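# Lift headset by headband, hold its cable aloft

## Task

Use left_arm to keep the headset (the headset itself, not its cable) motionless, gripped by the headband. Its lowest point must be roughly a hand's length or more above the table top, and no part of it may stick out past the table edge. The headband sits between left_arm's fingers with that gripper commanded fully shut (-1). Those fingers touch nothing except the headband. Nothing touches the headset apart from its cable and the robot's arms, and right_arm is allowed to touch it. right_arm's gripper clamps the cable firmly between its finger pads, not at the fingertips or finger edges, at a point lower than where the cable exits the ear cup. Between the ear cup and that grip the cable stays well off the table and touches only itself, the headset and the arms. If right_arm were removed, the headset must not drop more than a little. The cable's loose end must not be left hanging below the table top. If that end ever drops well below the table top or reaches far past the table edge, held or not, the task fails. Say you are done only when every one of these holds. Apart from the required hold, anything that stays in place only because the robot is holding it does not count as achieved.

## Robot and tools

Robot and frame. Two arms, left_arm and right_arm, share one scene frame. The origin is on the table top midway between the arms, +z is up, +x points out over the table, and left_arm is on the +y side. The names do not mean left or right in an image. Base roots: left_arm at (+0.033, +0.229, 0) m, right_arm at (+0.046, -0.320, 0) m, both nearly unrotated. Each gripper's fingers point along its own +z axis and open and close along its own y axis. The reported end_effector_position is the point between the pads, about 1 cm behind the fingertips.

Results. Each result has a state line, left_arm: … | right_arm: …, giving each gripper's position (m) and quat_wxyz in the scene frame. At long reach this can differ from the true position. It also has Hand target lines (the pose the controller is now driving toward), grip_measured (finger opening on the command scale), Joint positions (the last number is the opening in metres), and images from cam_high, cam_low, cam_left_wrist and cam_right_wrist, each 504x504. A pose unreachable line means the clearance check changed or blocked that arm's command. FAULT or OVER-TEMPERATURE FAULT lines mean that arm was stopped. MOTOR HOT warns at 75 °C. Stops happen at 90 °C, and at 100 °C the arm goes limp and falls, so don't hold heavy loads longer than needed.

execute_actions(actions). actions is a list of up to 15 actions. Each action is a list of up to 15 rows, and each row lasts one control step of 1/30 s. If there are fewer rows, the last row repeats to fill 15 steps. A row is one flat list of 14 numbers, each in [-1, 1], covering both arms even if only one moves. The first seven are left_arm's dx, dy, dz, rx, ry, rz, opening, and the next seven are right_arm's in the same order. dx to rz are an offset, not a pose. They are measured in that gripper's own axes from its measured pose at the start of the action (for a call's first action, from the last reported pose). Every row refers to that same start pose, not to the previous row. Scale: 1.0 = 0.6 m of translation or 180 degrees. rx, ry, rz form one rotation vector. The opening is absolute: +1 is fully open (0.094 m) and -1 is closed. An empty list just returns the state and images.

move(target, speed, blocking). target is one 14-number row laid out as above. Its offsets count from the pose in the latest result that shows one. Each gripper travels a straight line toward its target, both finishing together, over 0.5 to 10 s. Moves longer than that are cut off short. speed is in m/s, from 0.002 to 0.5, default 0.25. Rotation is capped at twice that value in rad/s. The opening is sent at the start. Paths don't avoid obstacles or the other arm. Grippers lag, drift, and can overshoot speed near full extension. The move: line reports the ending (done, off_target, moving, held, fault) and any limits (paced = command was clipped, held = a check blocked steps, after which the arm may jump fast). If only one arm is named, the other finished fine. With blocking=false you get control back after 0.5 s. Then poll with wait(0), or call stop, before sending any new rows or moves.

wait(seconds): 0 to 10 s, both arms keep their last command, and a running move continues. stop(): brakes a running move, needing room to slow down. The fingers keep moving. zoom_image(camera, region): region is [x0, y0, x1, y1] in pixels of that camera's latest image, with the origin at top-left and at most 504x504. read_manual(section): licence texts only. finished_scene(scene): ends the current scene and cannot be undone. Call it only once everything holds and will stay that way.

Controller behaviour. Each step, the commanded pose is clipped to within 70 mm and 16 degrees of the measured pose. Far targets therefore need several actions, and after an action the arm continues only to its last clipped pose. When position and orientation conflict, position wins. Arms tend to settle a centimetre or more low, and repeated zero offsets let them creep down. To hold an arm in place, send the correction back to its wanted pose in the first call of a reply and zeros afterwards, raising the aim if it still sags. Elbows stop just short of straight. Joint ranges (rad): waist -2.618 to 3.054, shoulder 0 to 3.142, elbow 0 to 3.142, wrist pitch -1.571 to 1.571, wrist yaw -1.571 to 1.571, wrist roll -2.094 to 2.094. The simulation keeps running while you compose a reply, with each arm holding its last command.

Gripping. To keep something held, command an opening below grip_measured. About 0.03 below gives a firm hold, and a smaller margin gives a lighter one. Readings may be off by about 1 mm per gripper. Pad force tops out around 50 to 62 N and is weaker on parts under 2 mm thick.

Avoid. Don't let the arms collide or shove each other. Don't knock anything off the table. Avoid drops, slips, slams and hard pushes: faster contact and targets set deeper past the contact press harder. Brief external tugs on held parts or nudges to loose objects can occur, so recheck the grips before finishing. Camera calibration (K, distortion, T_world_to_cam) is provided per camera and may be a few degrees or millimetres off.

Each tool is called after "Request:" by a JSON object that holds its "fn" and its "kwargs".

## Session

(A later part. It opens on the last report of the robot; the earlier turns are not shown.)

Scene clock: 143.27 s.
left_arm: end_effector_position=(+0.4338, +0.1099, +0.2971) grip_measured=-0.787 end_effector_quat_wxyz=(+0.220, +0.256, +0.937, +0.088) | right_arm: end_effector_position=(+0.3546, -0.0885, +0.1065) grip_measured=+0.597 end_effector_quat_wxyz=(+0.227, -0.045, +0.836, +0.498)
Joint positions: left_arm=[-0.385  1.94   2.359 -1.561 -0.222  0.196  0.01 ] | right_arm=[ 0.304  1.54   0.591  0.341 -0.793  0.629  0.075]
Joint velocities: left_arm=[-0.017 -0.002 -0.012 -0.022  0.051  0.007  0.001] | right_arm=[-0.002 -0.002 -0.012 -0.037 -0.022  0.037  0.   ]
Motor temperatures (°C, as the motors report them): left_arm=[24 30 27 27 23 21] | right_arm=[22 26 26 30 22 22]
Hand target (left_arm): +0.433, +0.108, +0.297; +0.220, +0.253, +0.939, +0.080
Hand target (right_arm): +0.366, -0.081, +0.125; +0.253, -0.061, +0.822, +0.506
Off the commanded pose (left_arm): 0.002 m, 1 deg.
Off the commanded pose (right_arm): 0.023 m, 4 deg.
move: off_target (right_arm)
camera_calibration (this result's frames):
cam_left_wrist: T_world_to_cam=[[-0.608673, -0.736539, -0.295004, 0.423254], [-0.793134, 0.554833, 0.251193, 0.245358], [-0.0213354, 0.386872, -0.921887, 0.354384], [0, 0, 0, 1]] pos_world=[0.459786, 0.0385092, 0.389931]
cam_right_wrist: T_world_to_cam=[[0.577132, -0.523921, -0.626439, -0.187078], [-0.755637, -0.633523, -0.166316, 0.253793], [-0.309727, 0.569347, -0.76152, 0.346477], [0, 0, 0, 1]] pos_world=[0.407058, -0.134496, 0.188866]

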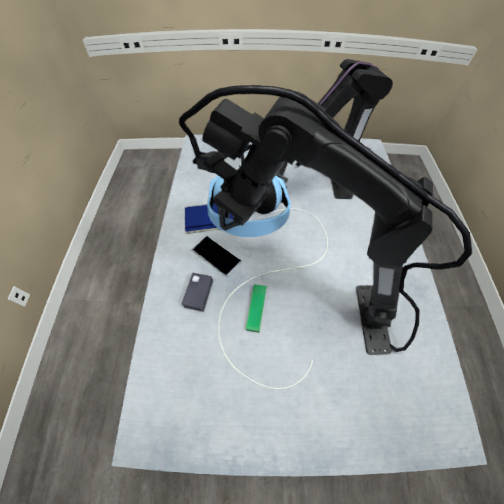

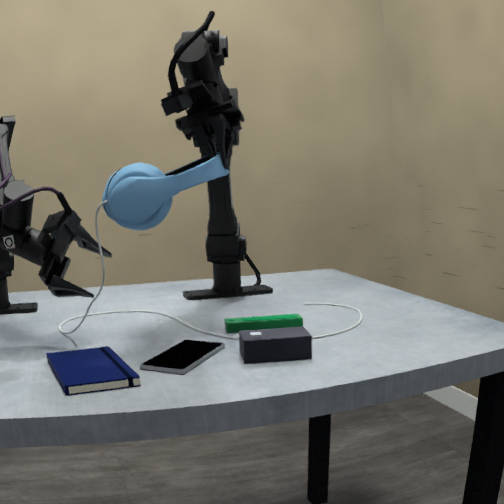

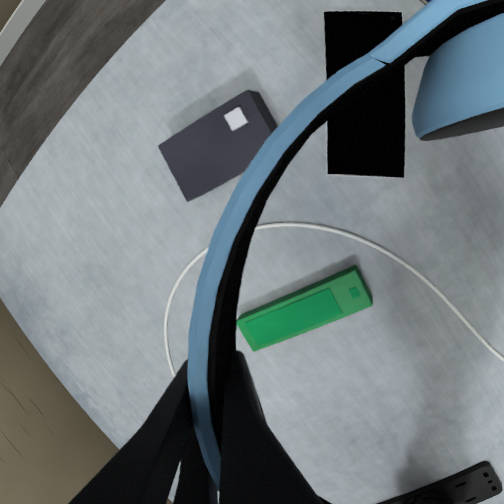

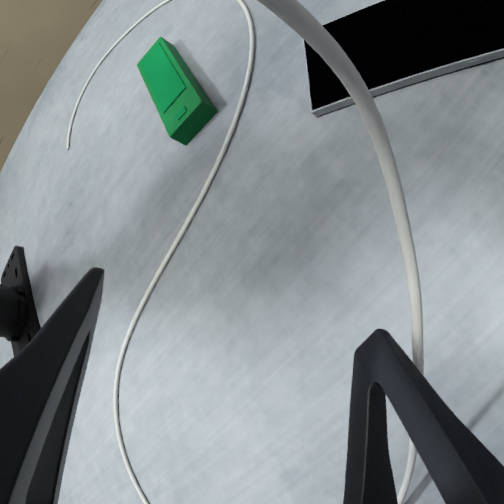

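The cable ended up outside the right finger again. I'll retreat, shift toward the cable and come back in.

Request:
{"fn": "move", "kwargs": {"target": [0,0,0,0,0,0,-1, -0.012,0.02,-0.075,0,0,0,1], "speed": 0.1}}

Request:
{"fn": "move", "kwargs": {"target": [0,0,0,0,0,0,-1, -0.065,0.009,0.007,0,0,0,1], "speed": 0.1}}

Request:
{"fn": "move", "kwargs": {"target": [0,0,0,0,0,0,-1, -0.03,0.04,0.09,0,0,0,1], "speed": 0.08}}

Request:
{"fn": "zoom_image", "kwargs": {"camera": "cam_low", "region": [0, 140, 220, 360]}}

Scene clock: 159.97 s.
left_arm: end_effector_position=(+0.4345, +0.1122, +0.2976) grip_measured=-0.787 end_effector_quat_wxyz=(+0.220, +0.259, +0.936, +0.095) | right_arm: end_effector_position=(+0.3389, -0.1206, +0.1215) grip_measured=+1.000 end_effector_quat_wxyz=(+0.208, -0.028, +0.844, +0.494)
Joint positions: left_arm=[-0.385  1.94   2.359 -1.561 -0.235  0.205  0.01 ] | right_arm=[ 0.199  1.395  0.591  0.084 -0.869  0.549  0.094]
Joint velocities: left_arm=[-0.017 -0.037 -0.002  0.022  0.051  0.022 -0.001] | right_arm=[ 0.007  0.002  0.012 -0.037  0.007 -0.066  0.   ]
Motor temperatures (°C, as the motors report them): left_arm=[24 30 27 27 23 21] | right_arm=[22 26 26 31 22 22]
Hand target (left_arm): +0.434, +0.110, +0.297; +0.220, +0.256, +0.937, +0.088
Hand target (right_arm): +0.342, -0.121, +0.137; +0.227, -0.044, +0.835, +0.500
Off the commanded pose (left_arm): 0.002 m, 1 deg.
Off the commanded pose (right_arm): 0.016 m, 3 deg.
move: off_target (right_arm)
camera_calibration (this result's frames):
cam_left_wrist: T_world_to_cam=[[-0.60959, -0.730045, -0.308924, 0.42926], [-0.792545, 0.553168, 0.256664, 0.242827], [-0.0164892, 0.401296, -0.9158, 0.348451], [0, 0, 0, 1]] pos_world=[0.45987, 0.039223, 0.389396]
cam_right_wrist: T_world_to_cam=[[0.538049, -0.536412, -0.650204, -0.170878], [-0.770613, -0.625601, -0.121574, 0.224627], [-0.341554, 0.566468, -0.74997, 0.380299], [0, 0, 0, 1]] pos_world=[0.394934, -0.166561, 0.201416]

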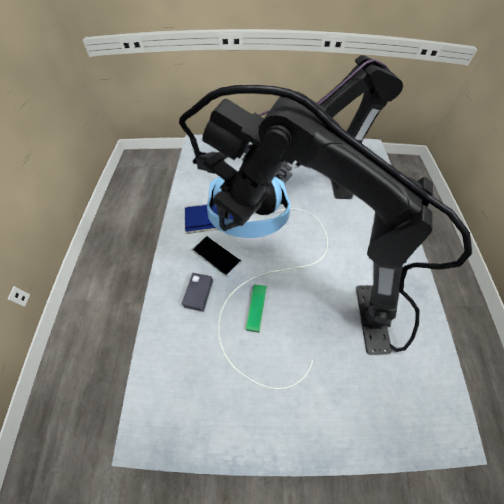

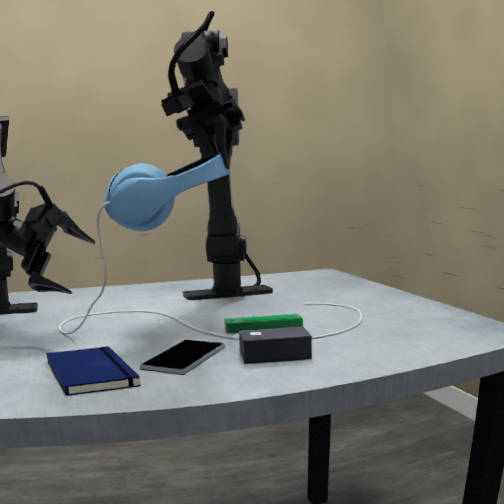

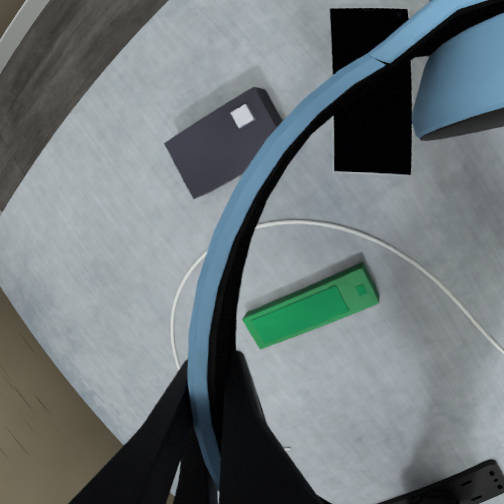

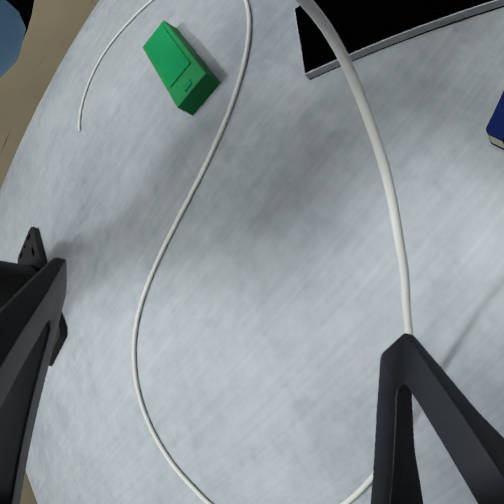

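Scene clock: 160.93 s.
left_arm: end_effector_position=(+0.4351, +0.1142, +0.2981) grip_measured=-0.787 end_effector_quat_wxyz=(+0.220, +0.262, +0.934, +0.102) | right_arm: end_effector_position=(+0.3650, -0.1205, +0.1271) grip_measured=+1.000 end_effector_quat_wxyz=(+0.194, -0.014, +0.851, +0.488)
Joint positions: left_arm=[-0.385  1.94   2.359 -1.561 -0.247  0.215  0.01 ] | right_arm=[ 0.184  1.487  0.724 -0.004 -0.869  0.542  0.094]
Joint velocities: left_arm=[-0.012  0.002  0.007 -0.037 -0.037 -0.037 -0.001] | right_arm=[-0.012  0.007 -0.012 -0.081 -0.007  0.037  0.   ]
Motor temperatures (°C, as the motors report them): left_arm=[24 30 27 27 23 21] | right_arm=[22 26 26 31 22 22]
Hand target (left_arm): +0.434, +0.112, +0.298; +0.220, +0.259, +0.936, +0.095
Hand target (right_arm): +0.373, -0.120, +0.140; +0.208, -0.027, +0.844, +0.494
Off the commanded pose (left_arm): 0.002 m, 1 deg.
Off the commanded pose (right_arm): 0.015 m, 2 deg.
move: off_target (right_arm)
camera_calibration (this result's frames):
cam_left_wrist: T_world_to_cam=[[-0.61092, -0.723358, -0.32176, 0.434899], [-0.791603, 0.552014, 0.262003, 0.24018], [-0.0119056, 0.414769, -0.909849, 0.342769], [0, 0, 0, 1]] pos_world=[0.459897, 0.0398349, 0.388873]
cam_right_wrist: T_world_to_cam=[[0.505254, -0.549725, -0.665223, -0.168904], [-0.781988, -0.617674, -0.0835088, 0.245796], [-0.364984, 0.56239, -0.74196, 0.40048], [0, 0, 0, 1]] pos_world=[0.423718, -0.166255, 0.205307]

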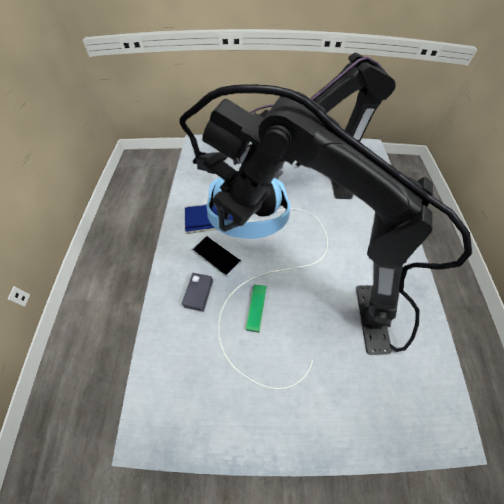

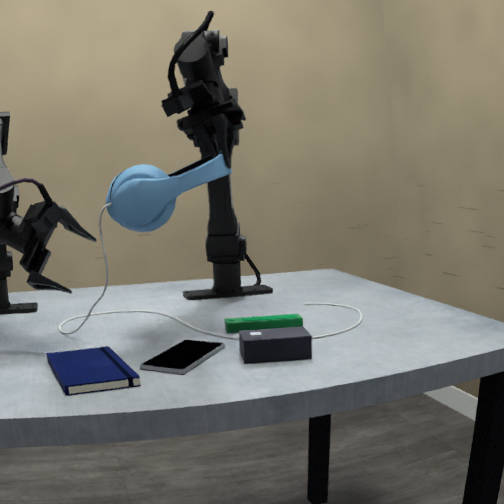

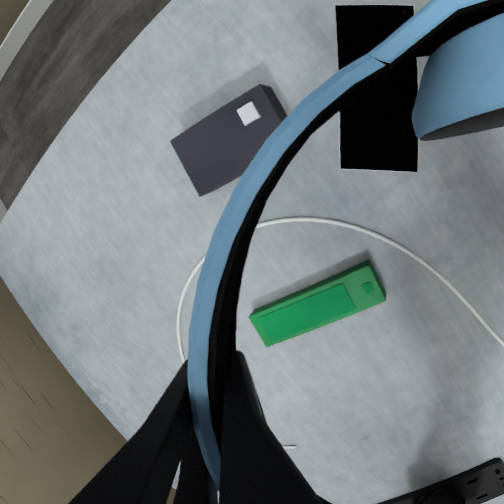

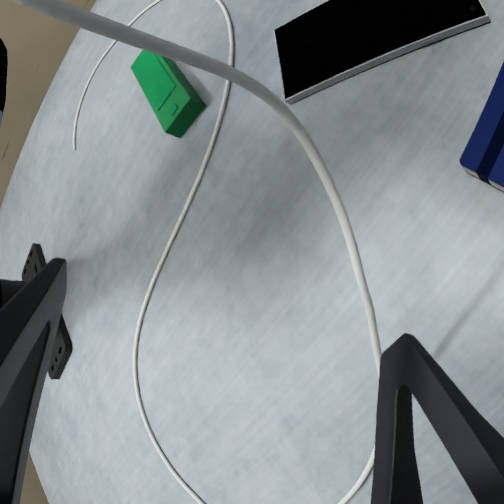

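Scene clock: 162.10 s.
left_arm: end_effector_position=(+0.4356, +0.1161, +0.2986) grip_measured=-0.787 end_effector_quat_wxyz=(+0.220, +0.265, +0.932, +0.109) | right_arm: end_effector_position=(+0.3790, -0.0754, +0.1102) grip_measured=+1.000 end_effector_quat_wxyz=(+0.165, +0.002, +0.864, +0.475)
Joint positions: left_arm=[-0.385  1.94   2.359 -1.561 -0.259  0.224  0.01 ] | right_arm=[ 0.331  1.624  0.813  0.07  -0.749  0.68   0.094]
Joint velocities: left_arm=[-0.007  0.012 -0.022  0.037  0.007 -0.037 -0.001] | right_arm=[-0.002 -0.002  0.007  0.022  0.066  0.007  0.   ]
Motor temperatures (°C, as the motors report them): left_arm=[24 30 27 27 23 21] | right_arm=[22 26 26 31 22 22]
Hand target (left_arm): +0.435, +0.114, +0.298; +0.220, +0.262, +0.934, +0.102
Hand target (right_arm): +0.392, -0.067, +0.130; +0.195, -0.015, +0.852, +0.486
Off the commanded pose (left_arm): 0.002 m, 1 deg.
Off the commanded pose (right_arm): 0.026 m, 4 deg.
move: off_target (right_arm)
camera_calibration (this result's frames):
cam_left_wrist: T_world_to_cam=[[-0.612514, -0.716505, -0.333837, 0.440268], [-0.790424, 0.551171, 0.267283, 0.237446], [-0.00750864, 0.427587, -0.903943, 0.337239], [0, 0, 0, 1]] pos_world=[0.459886, 0.0403821, 0.388357]
cam_right_wrist: T_world_to_cam=[[0.455819, -0.573272, -0.680873, -0.143765], [-0.788334, -0.615169, -0.00980947, 0.277681], [-0.413229, 0.541227, -0.732335, 0.383222], [0, 0, 0, 1]] pos_world=[0.442794, -0.119005, 0.185485]

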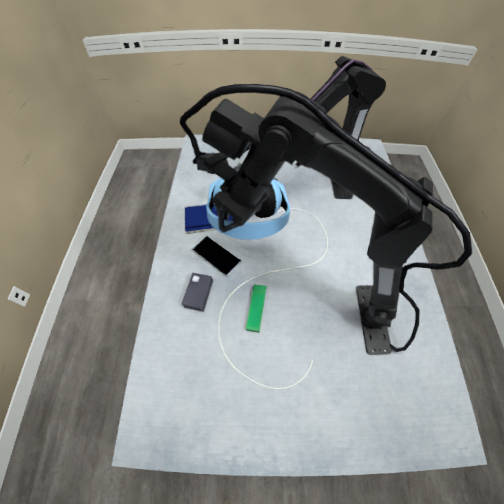

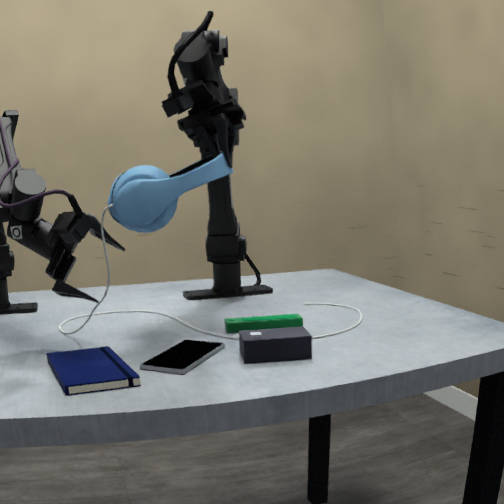

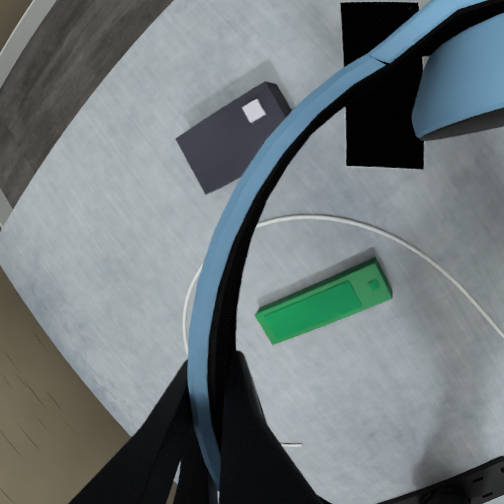

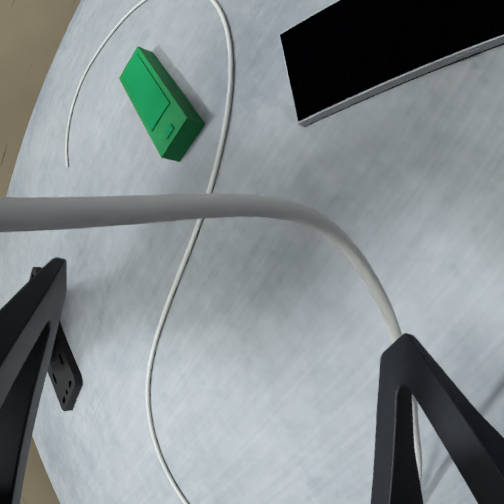

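Region (0, 140, 220, 360) of cam_low's 504x504 image, scaled by 2.291, with more detail than that image has.

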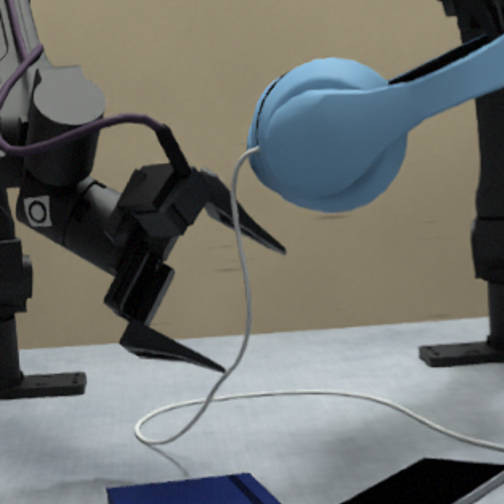

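The gripper has drifted into a steep tilt that keeps pushing the cable aside. I'll back off and level it, with the fingers opening horizontally as in scene 1, then judge depth from the low camera.

Request:
{"fn": "move", "kwargs": {"target": [0,0,0,0,0,0,-1, -0.013,-0.082,-0.197,-0.08,-0.114,-0.398,1], "speed": 0.15}}

Scene clock: 196.30 s.
left_arm: end_effector_position=(+0.4361, +0.1179, +0.2990) grip_measured=-0.787 end_effector_quat_wxyz=(+0.220, +0.268, +0.931, +0.115) | right_arm: end_effector_position=(+0.3638, -0.1958, +0.1320) grip_measured=+1.000 end_effector_quat_wxyz=(+0.550, -0.432, +0.602, +0.385)
Joint positions: left_arm=[-0.385  1.94   2.359 -1.561 -0.269  0.234  0.01 ] | right_arm=[-0.171  1.66   0.527  0.601 -1.377 -0.534  0.094]
Joint velocities: left_arm=[ 0.012  0.012 -0.012 -0.037 -0.007  0.022 -0.   ] | right_arm=[ 0.002 -0.012  0.002  0.007  0.007  0.007  0.   ]
Motor temperatures (°C, as the motors report them): left_arm=[24 30 27 27 23 21] | right_arm=[22 26 26 32 22 22]
Hand target (left_arm): +0.436, +0.116, +0.299; +0.220, +0.265, +0.932, +0.109
Hand target (right_arm): +0.362, -0.198, +0.132; +0.553, -0.434, +0.596, +0.388
Off the commanded pose (left_arm): 0.002 m, 1 deg.
Off the commanded pose (right_arm): 0.006 m, 1 deg.
move: done
camera_calibration (this result's frames):
cam_left_wrist: T_world_to_cam=[[-0.614376, -0.709511, -0.345162, 0.445375], [-0.789006, 0.550646, 0.272503, 0.234623], [-0.00328236, 0.439754, -0.898112, 0.331869], [0, 0, 0, 1]] pos_world=[0.459836, 0.0408639, 0.387846]
cam_right_wrist: T_world_to_cam=[[0.897726, -0.282112, 0.338381, -0.429289], [-0.0412695, -0.818552, -0.572947, -0.0454207], [0.438617, 0.500385, -0.746478, 0.142077], [0, 0, 0, 1]] pos_world=[0.321192, -0.22938, 0.225297]

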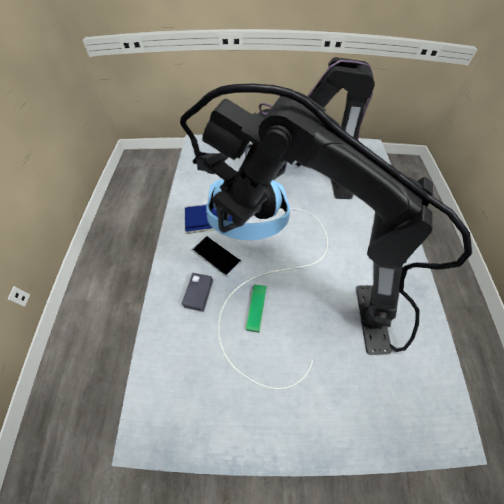

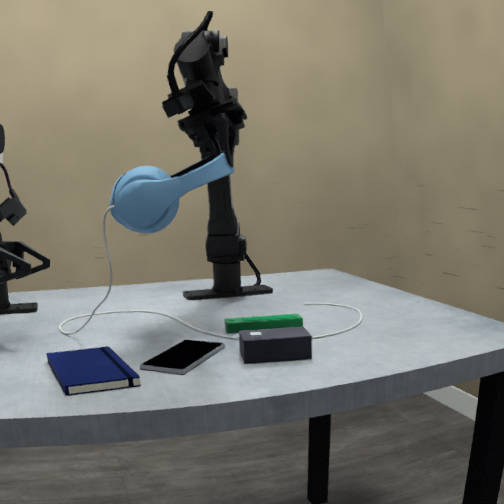

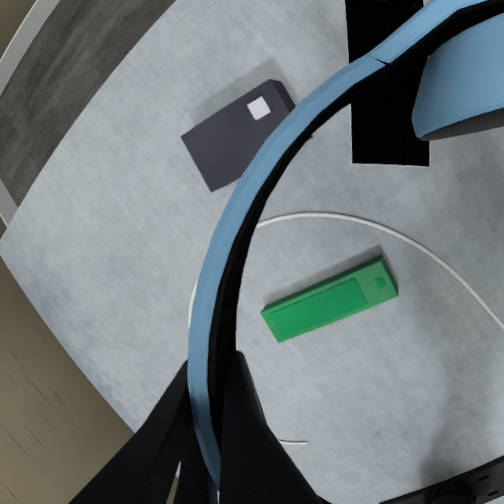

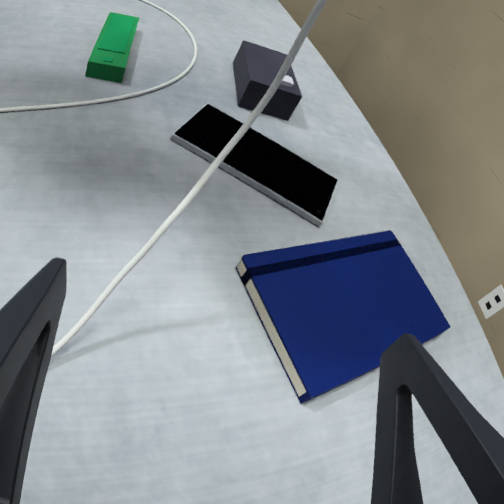

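Levelled. By projection the cable lies on the gripper axis about 11 cm ahead, so I'll advance that far.

Request:
{"fn": "move", "kwargs": {"target": [0,0,0,0,0,0,-1, -0.01,0,0.19,0,0,0,1], "speed": 0.1}}

Request:
{"fn": "zoom_image", "kwargs": {"camera": "cam_low", "region": [0, 140, 220, 360]}}

Scene clock: 209.70 s.
left_arm: end_effector_position=(+0.4366, +0.1196, +0.2995) grip_measured=-0.787 end_effector_quat_wxyz=(+0.219, +0.272, +0.929, +0.121) | right_arm: end_effector_position=(+0.3918, -0.0947, +0.1122) grip_measured=+1.000 end_effector_quat_wxyz=(+0.529, -0.431, +0.620, +0.386)
Joint positions: left_arm=[-0.385  1.94   2.359 -1.561 -0.279  0.244  0.01 ] | right_arm=[ 0.196  1.856  0.594  0.986 -1.023 -0.215  0.094]
Joint velocities: left_arm=[ 0.002 -0.007  0.012  0.037 -0.022 -0.051  0.   ] | right_arm=[-0.002  0.002 -0.017 -0.007  0.037 -0.037  0.   ]
Motor temperatures (°C, as the motors report them): left_arm=[24 30 27 27 23 21] | right_arm=[22 26 26 31 22 22]
Hand target (left_arm): +0.436, +0.118, +0.299; +0.220, +0.268, +0.931, +0.115
Hand target (right_arm): +0.401, -0.090, +0.125; +0.547, -0.437, +0.605, +0.380
Off the commanded pose (left_arm): 0.002 m, 1 deg.
Off the commanded pose (right_arm): 0.019 m, 3 deg.
move: off_target (right_arm)
camera_calibration (this result's frames):
cam_left_wrist: T_world_to_cam=[[-0.616511, -0.702397, -0.355744, 0.450228], [-0.787346, 0.550445, 0.277662, 0.23171], [0.000788796, 0.451275, -0.892385, 0.326666], [0, 0, 0, 1]] pos_world=[0.459748, 0.0412795, 0.38734]
cam_right_wrist: T_world_to_cam=[[0.912528, -0.272232, 0.305258, -0.42034], [-0.0672517, -0.836033, -0.544543, 0.0324024], [0.403447, 0.476381, -0.781211, 0.0798193], [0, 0, 0, 1]] pos_world=[0.353548, -0.125365, 0.208312]

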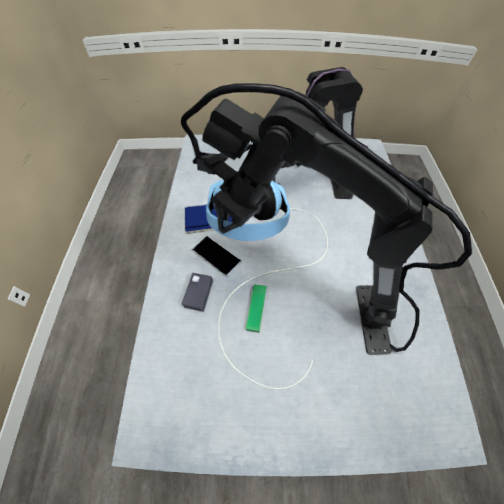

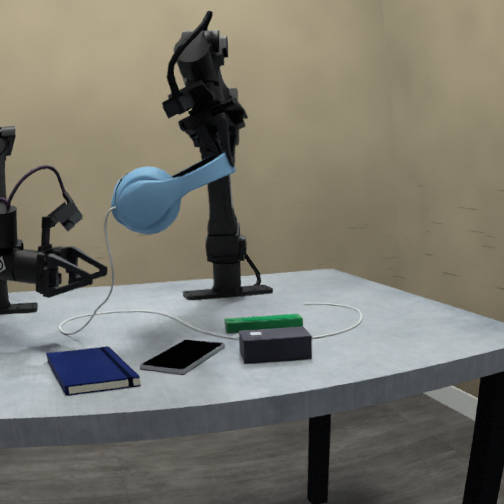

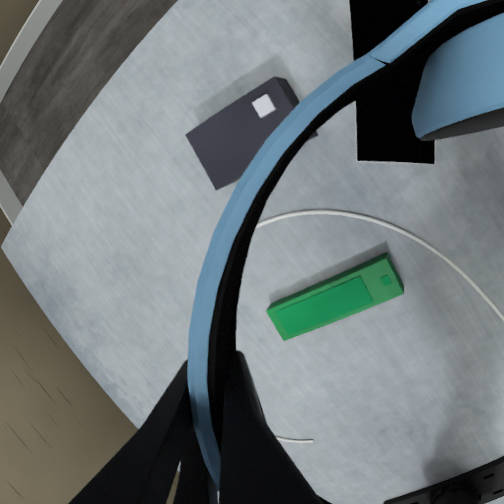

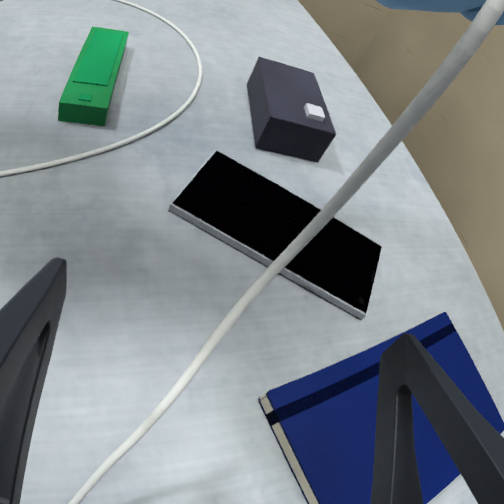

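Region (0, 140, 220, 360) of cam_low's 504x504 image, scaled by 2.291, with more detail than that image has.

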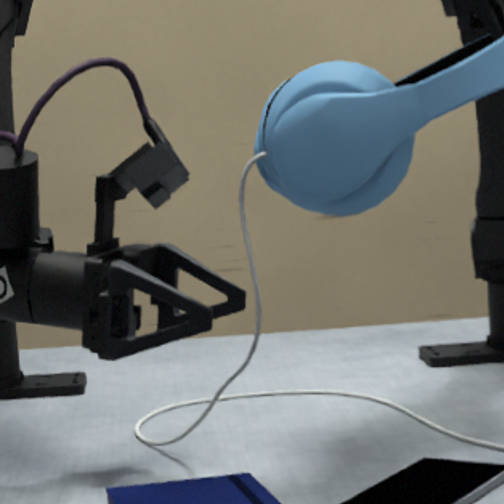

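The tips have only just reached the cable. Advancing another 3.5 cm.

Request:
{"fn": "move", "kwargs": {"target": [0,0,0,0,0,0,-1, -0.03,0.005,0.06,0,0,0,1], "speed": 0.08}}

Request:
{"fn": "zoom_image", "kwargs": {"camera": "cam_low", "region": [0, 140, 220, 360]}}

Scene clock: 215.20 s.
left_arm: end_effector_position=(+0.4370, +0.1211, +0.2999) grip_measured=-0.787 end_effector_quat_wxyz=(+0.219, +0.275, +0.928, +0.126) | right_arm: end_effector_position=(+0.3946, -0.0637, +0.1173) grip_measured=+1.000 end_effector_quat_wxyz=(+0.525, -0.433, +0.625, +0.383)
Joint positions: left_arm=[-0.385  1.94   2.359 -1.561 -0.289  0.253  0.01 ] | right_arm=[ 0.296  1.856  0.642  0.954 -0.922 -0.186  0.094]
Joint velocities: left_arm=[-0.027  0.022  0.002 -0.037 -0.007 -0.022  0.001] | right_arm=[-0.007  0.002  0.012 -0.066  0.007 -0.066  0.   ]
Motor temperatures (°C, as the motors report them): left_arm=[24 31 27 27 23 21] | right_arm=[22 26 26 32 22 22]
Hand target (left_arm): +0.437, +0.120, +0.299; +0.219, +0.272, +0.929, +0.121
Hand target (right_arm): +0.401, -0.059, +0.125; +0.529, -0.433, +0.621, +0.384
Off the commanded pose (left_arm): 0.002 m, 1 deg.
Off the commanded pose (right_arm): 0.012 m, 1 deg.
move: off_target (right_arm)
camera_calibration (this result's frames):
cam_left_wrist: T_world_to_cam=[[-0.618762, -0.695164, -0.365896, 0.454915], [-0.785564, 0.550361, 0.282829, 0.228737], [0.00476242, 0.462439, -0.886638, 0.321524], [0, 0, 0, 1]] pos_world=[0.459641, 0.0416671, 0.386834]
cam_right_wrist: T_world_to_cam=[[0.913758, -0.270116, 0.303451, -0.416206], [-0.0719409, -0.842723, -0.533518, 0.0614467], [0.399838, 0.465676, -0.789478, 0.0696206], [0, 0, 0, 1]] pos_world=[0.356895, -0.0930621, 0.214045]

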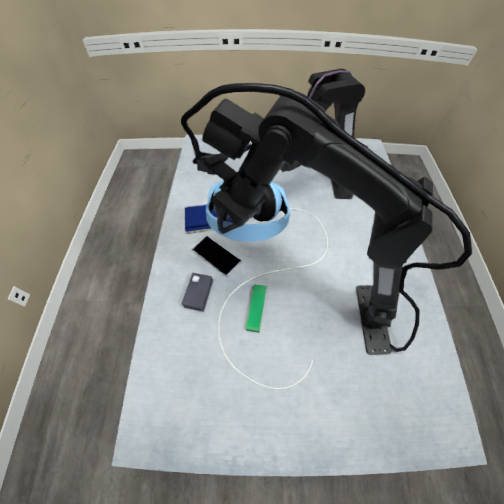

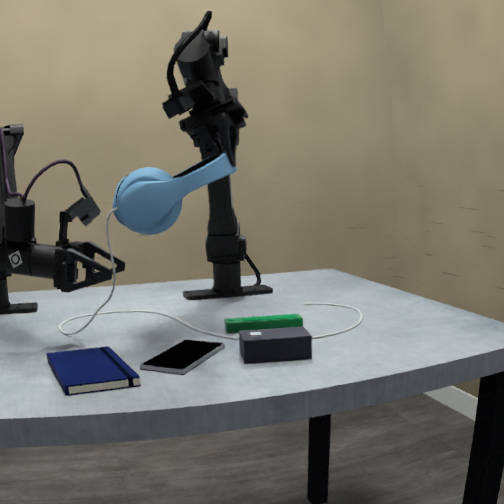

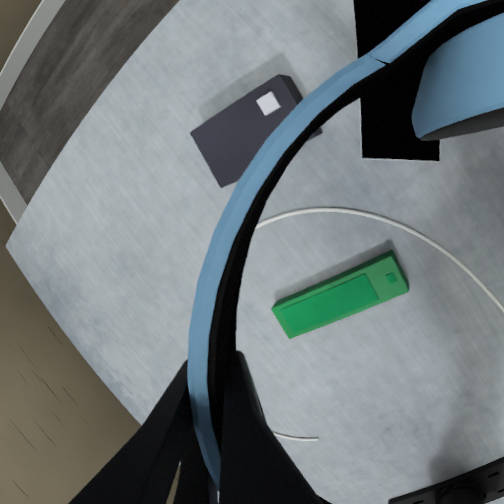

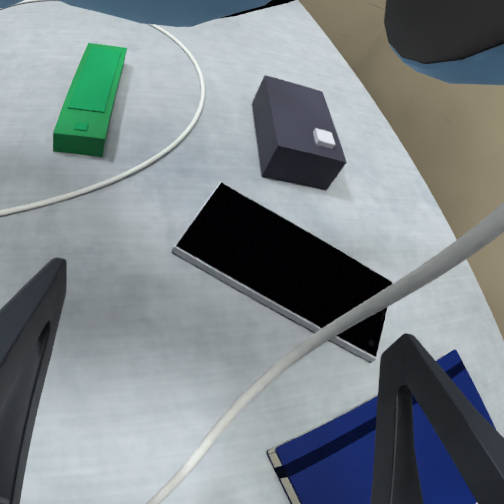

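Region (0, 140, 220, 360) of cam_low's 504x504 image, scaled by 2.291, with more detail than that image has.

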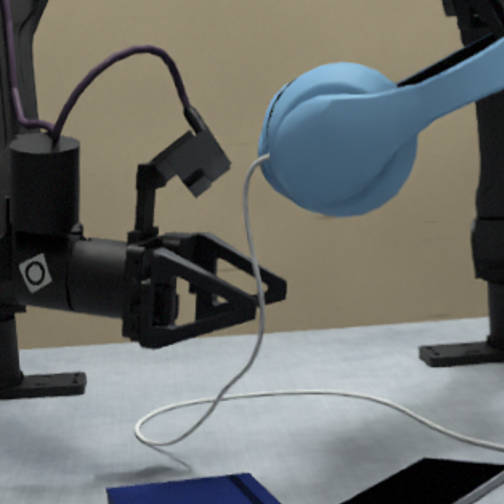

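The cable now sits about 1.5–2 cm behind the fingertips, between the pads. Closing.

Request:
{"fn": "move", "kwargs": {"target": [0,0,0,0,0,0,-1, -0.015,0,0.005,0,0,0,-1], "speed": 0.05}}

Request:
{"fn": "zoom_image", "kwargs": {"camera": "cam_low", "region": [0, 140, 220, 360]}}

Scene clock: 221.63 s.
left_arm: end_effector_position=(+0.4374, +0.1225, +0.3003) grip_measured=-0.787 end_effector_quat_wxyz=(+0.219, +0.278, +0.926, +0.131) | right_arm: end_effector_position=(+0.3945, -0.0645, +0.1127) grip_measured=-0.979 end_effector_quat_wxyz=(+0.517, -0.429, +0.634, +0.383)
Joint positions: left_arm=[-0.385  1.94   2.359 -1.561 -0.297  0.262  0.01 ] | right_arm=[ 0.296  1.856  0.642  0.928 -0.916 -0.185  0.001]
Joint velocities: left_arm=[ 0.007  0.012 -0.007  0.022  0.051 -0.081 -0.   ] | right_arm=[-0.012  0.002 -0.007 -0.051 -0.007  0.037 -0.001]
Motor temperatures (°C, as the motors report them): left_arm=[24 31 27 27 23 21] | right_arm=[22 27 26 31 22 22]
Hand target (left_arm): +0.437, +0.121, +0.300; +0.219, +0.275, +0.928, +0.126
Hand target (right_arm): +0.396, -0.060, +0.126; +0.525, -0.433, +0.625, +0.383
Off the commanded pose (left_arm): 0.001 m, 1 deg.
Off the commanded pose (right_arm): 0.014 m, 2 deg.
move: off_target (right_arm)
camera_calibration (this result's frames):
cam_left_wrist: T_world_to_cam=[[-0.621203, -0.688143, -0.374922, 0.459176], [-0.783604, 0.550621, 0.287717, 0.225795], [0.00844923, 0.472522, -0.881279, 0.316769], [0, 0, 0, 1]] pos_world=[0.459499, 0.0419712, 0.386351]
cam_right_wrist: T_world_to_cam=[[0.919174, -0.273246, 0.283648, -0.414993], [-0.0901094, -0.846986, -0.523923, 0.0641215], [0.383406, 0.456017, -0.803149, 0.0737706], [0, 0, 0, 1]] pos_world=[0.358945, -0.0927261, 0.210555]

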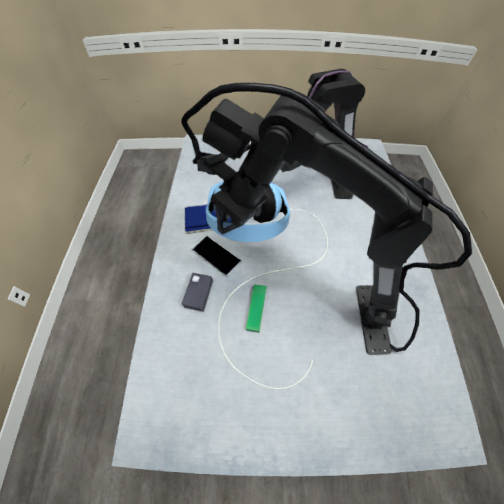

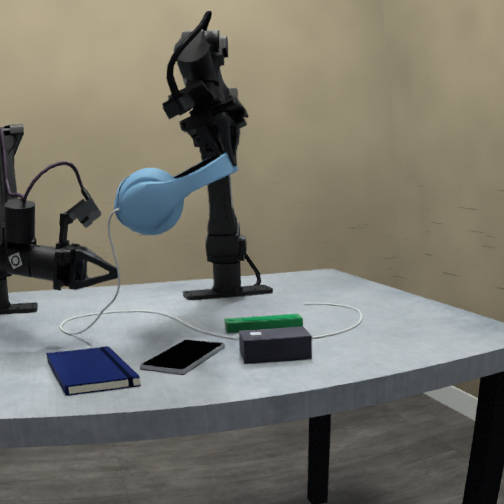

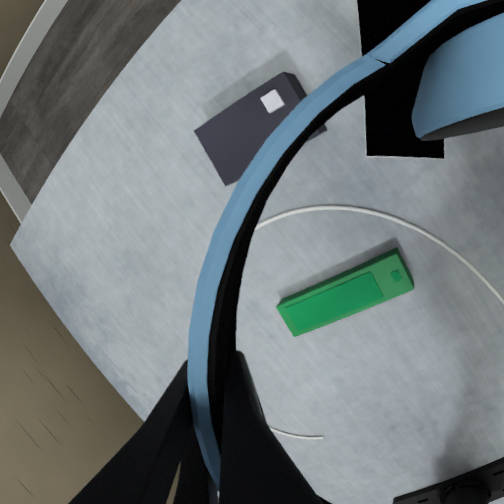

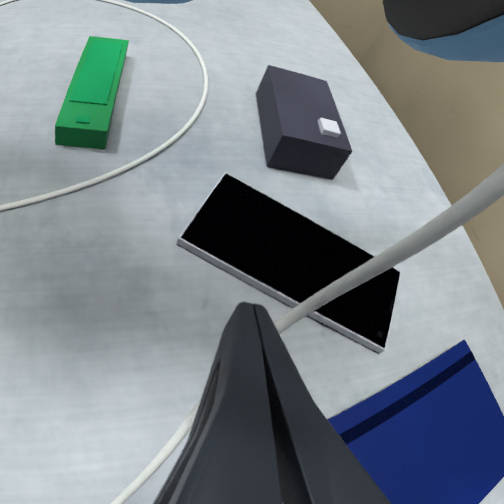

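Region (0, 140, 220, 360) of cam_low's 504x504 image, scaled by 2.291, with more detail than that image has.

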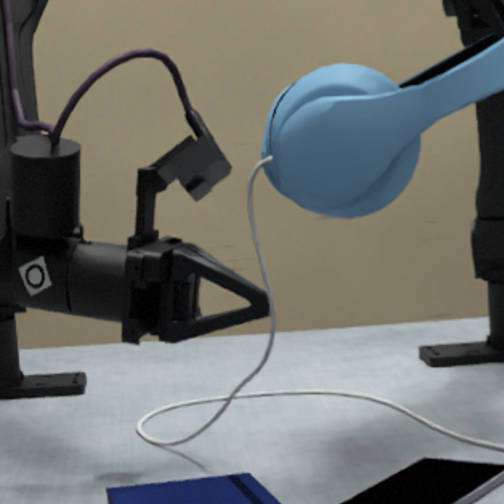

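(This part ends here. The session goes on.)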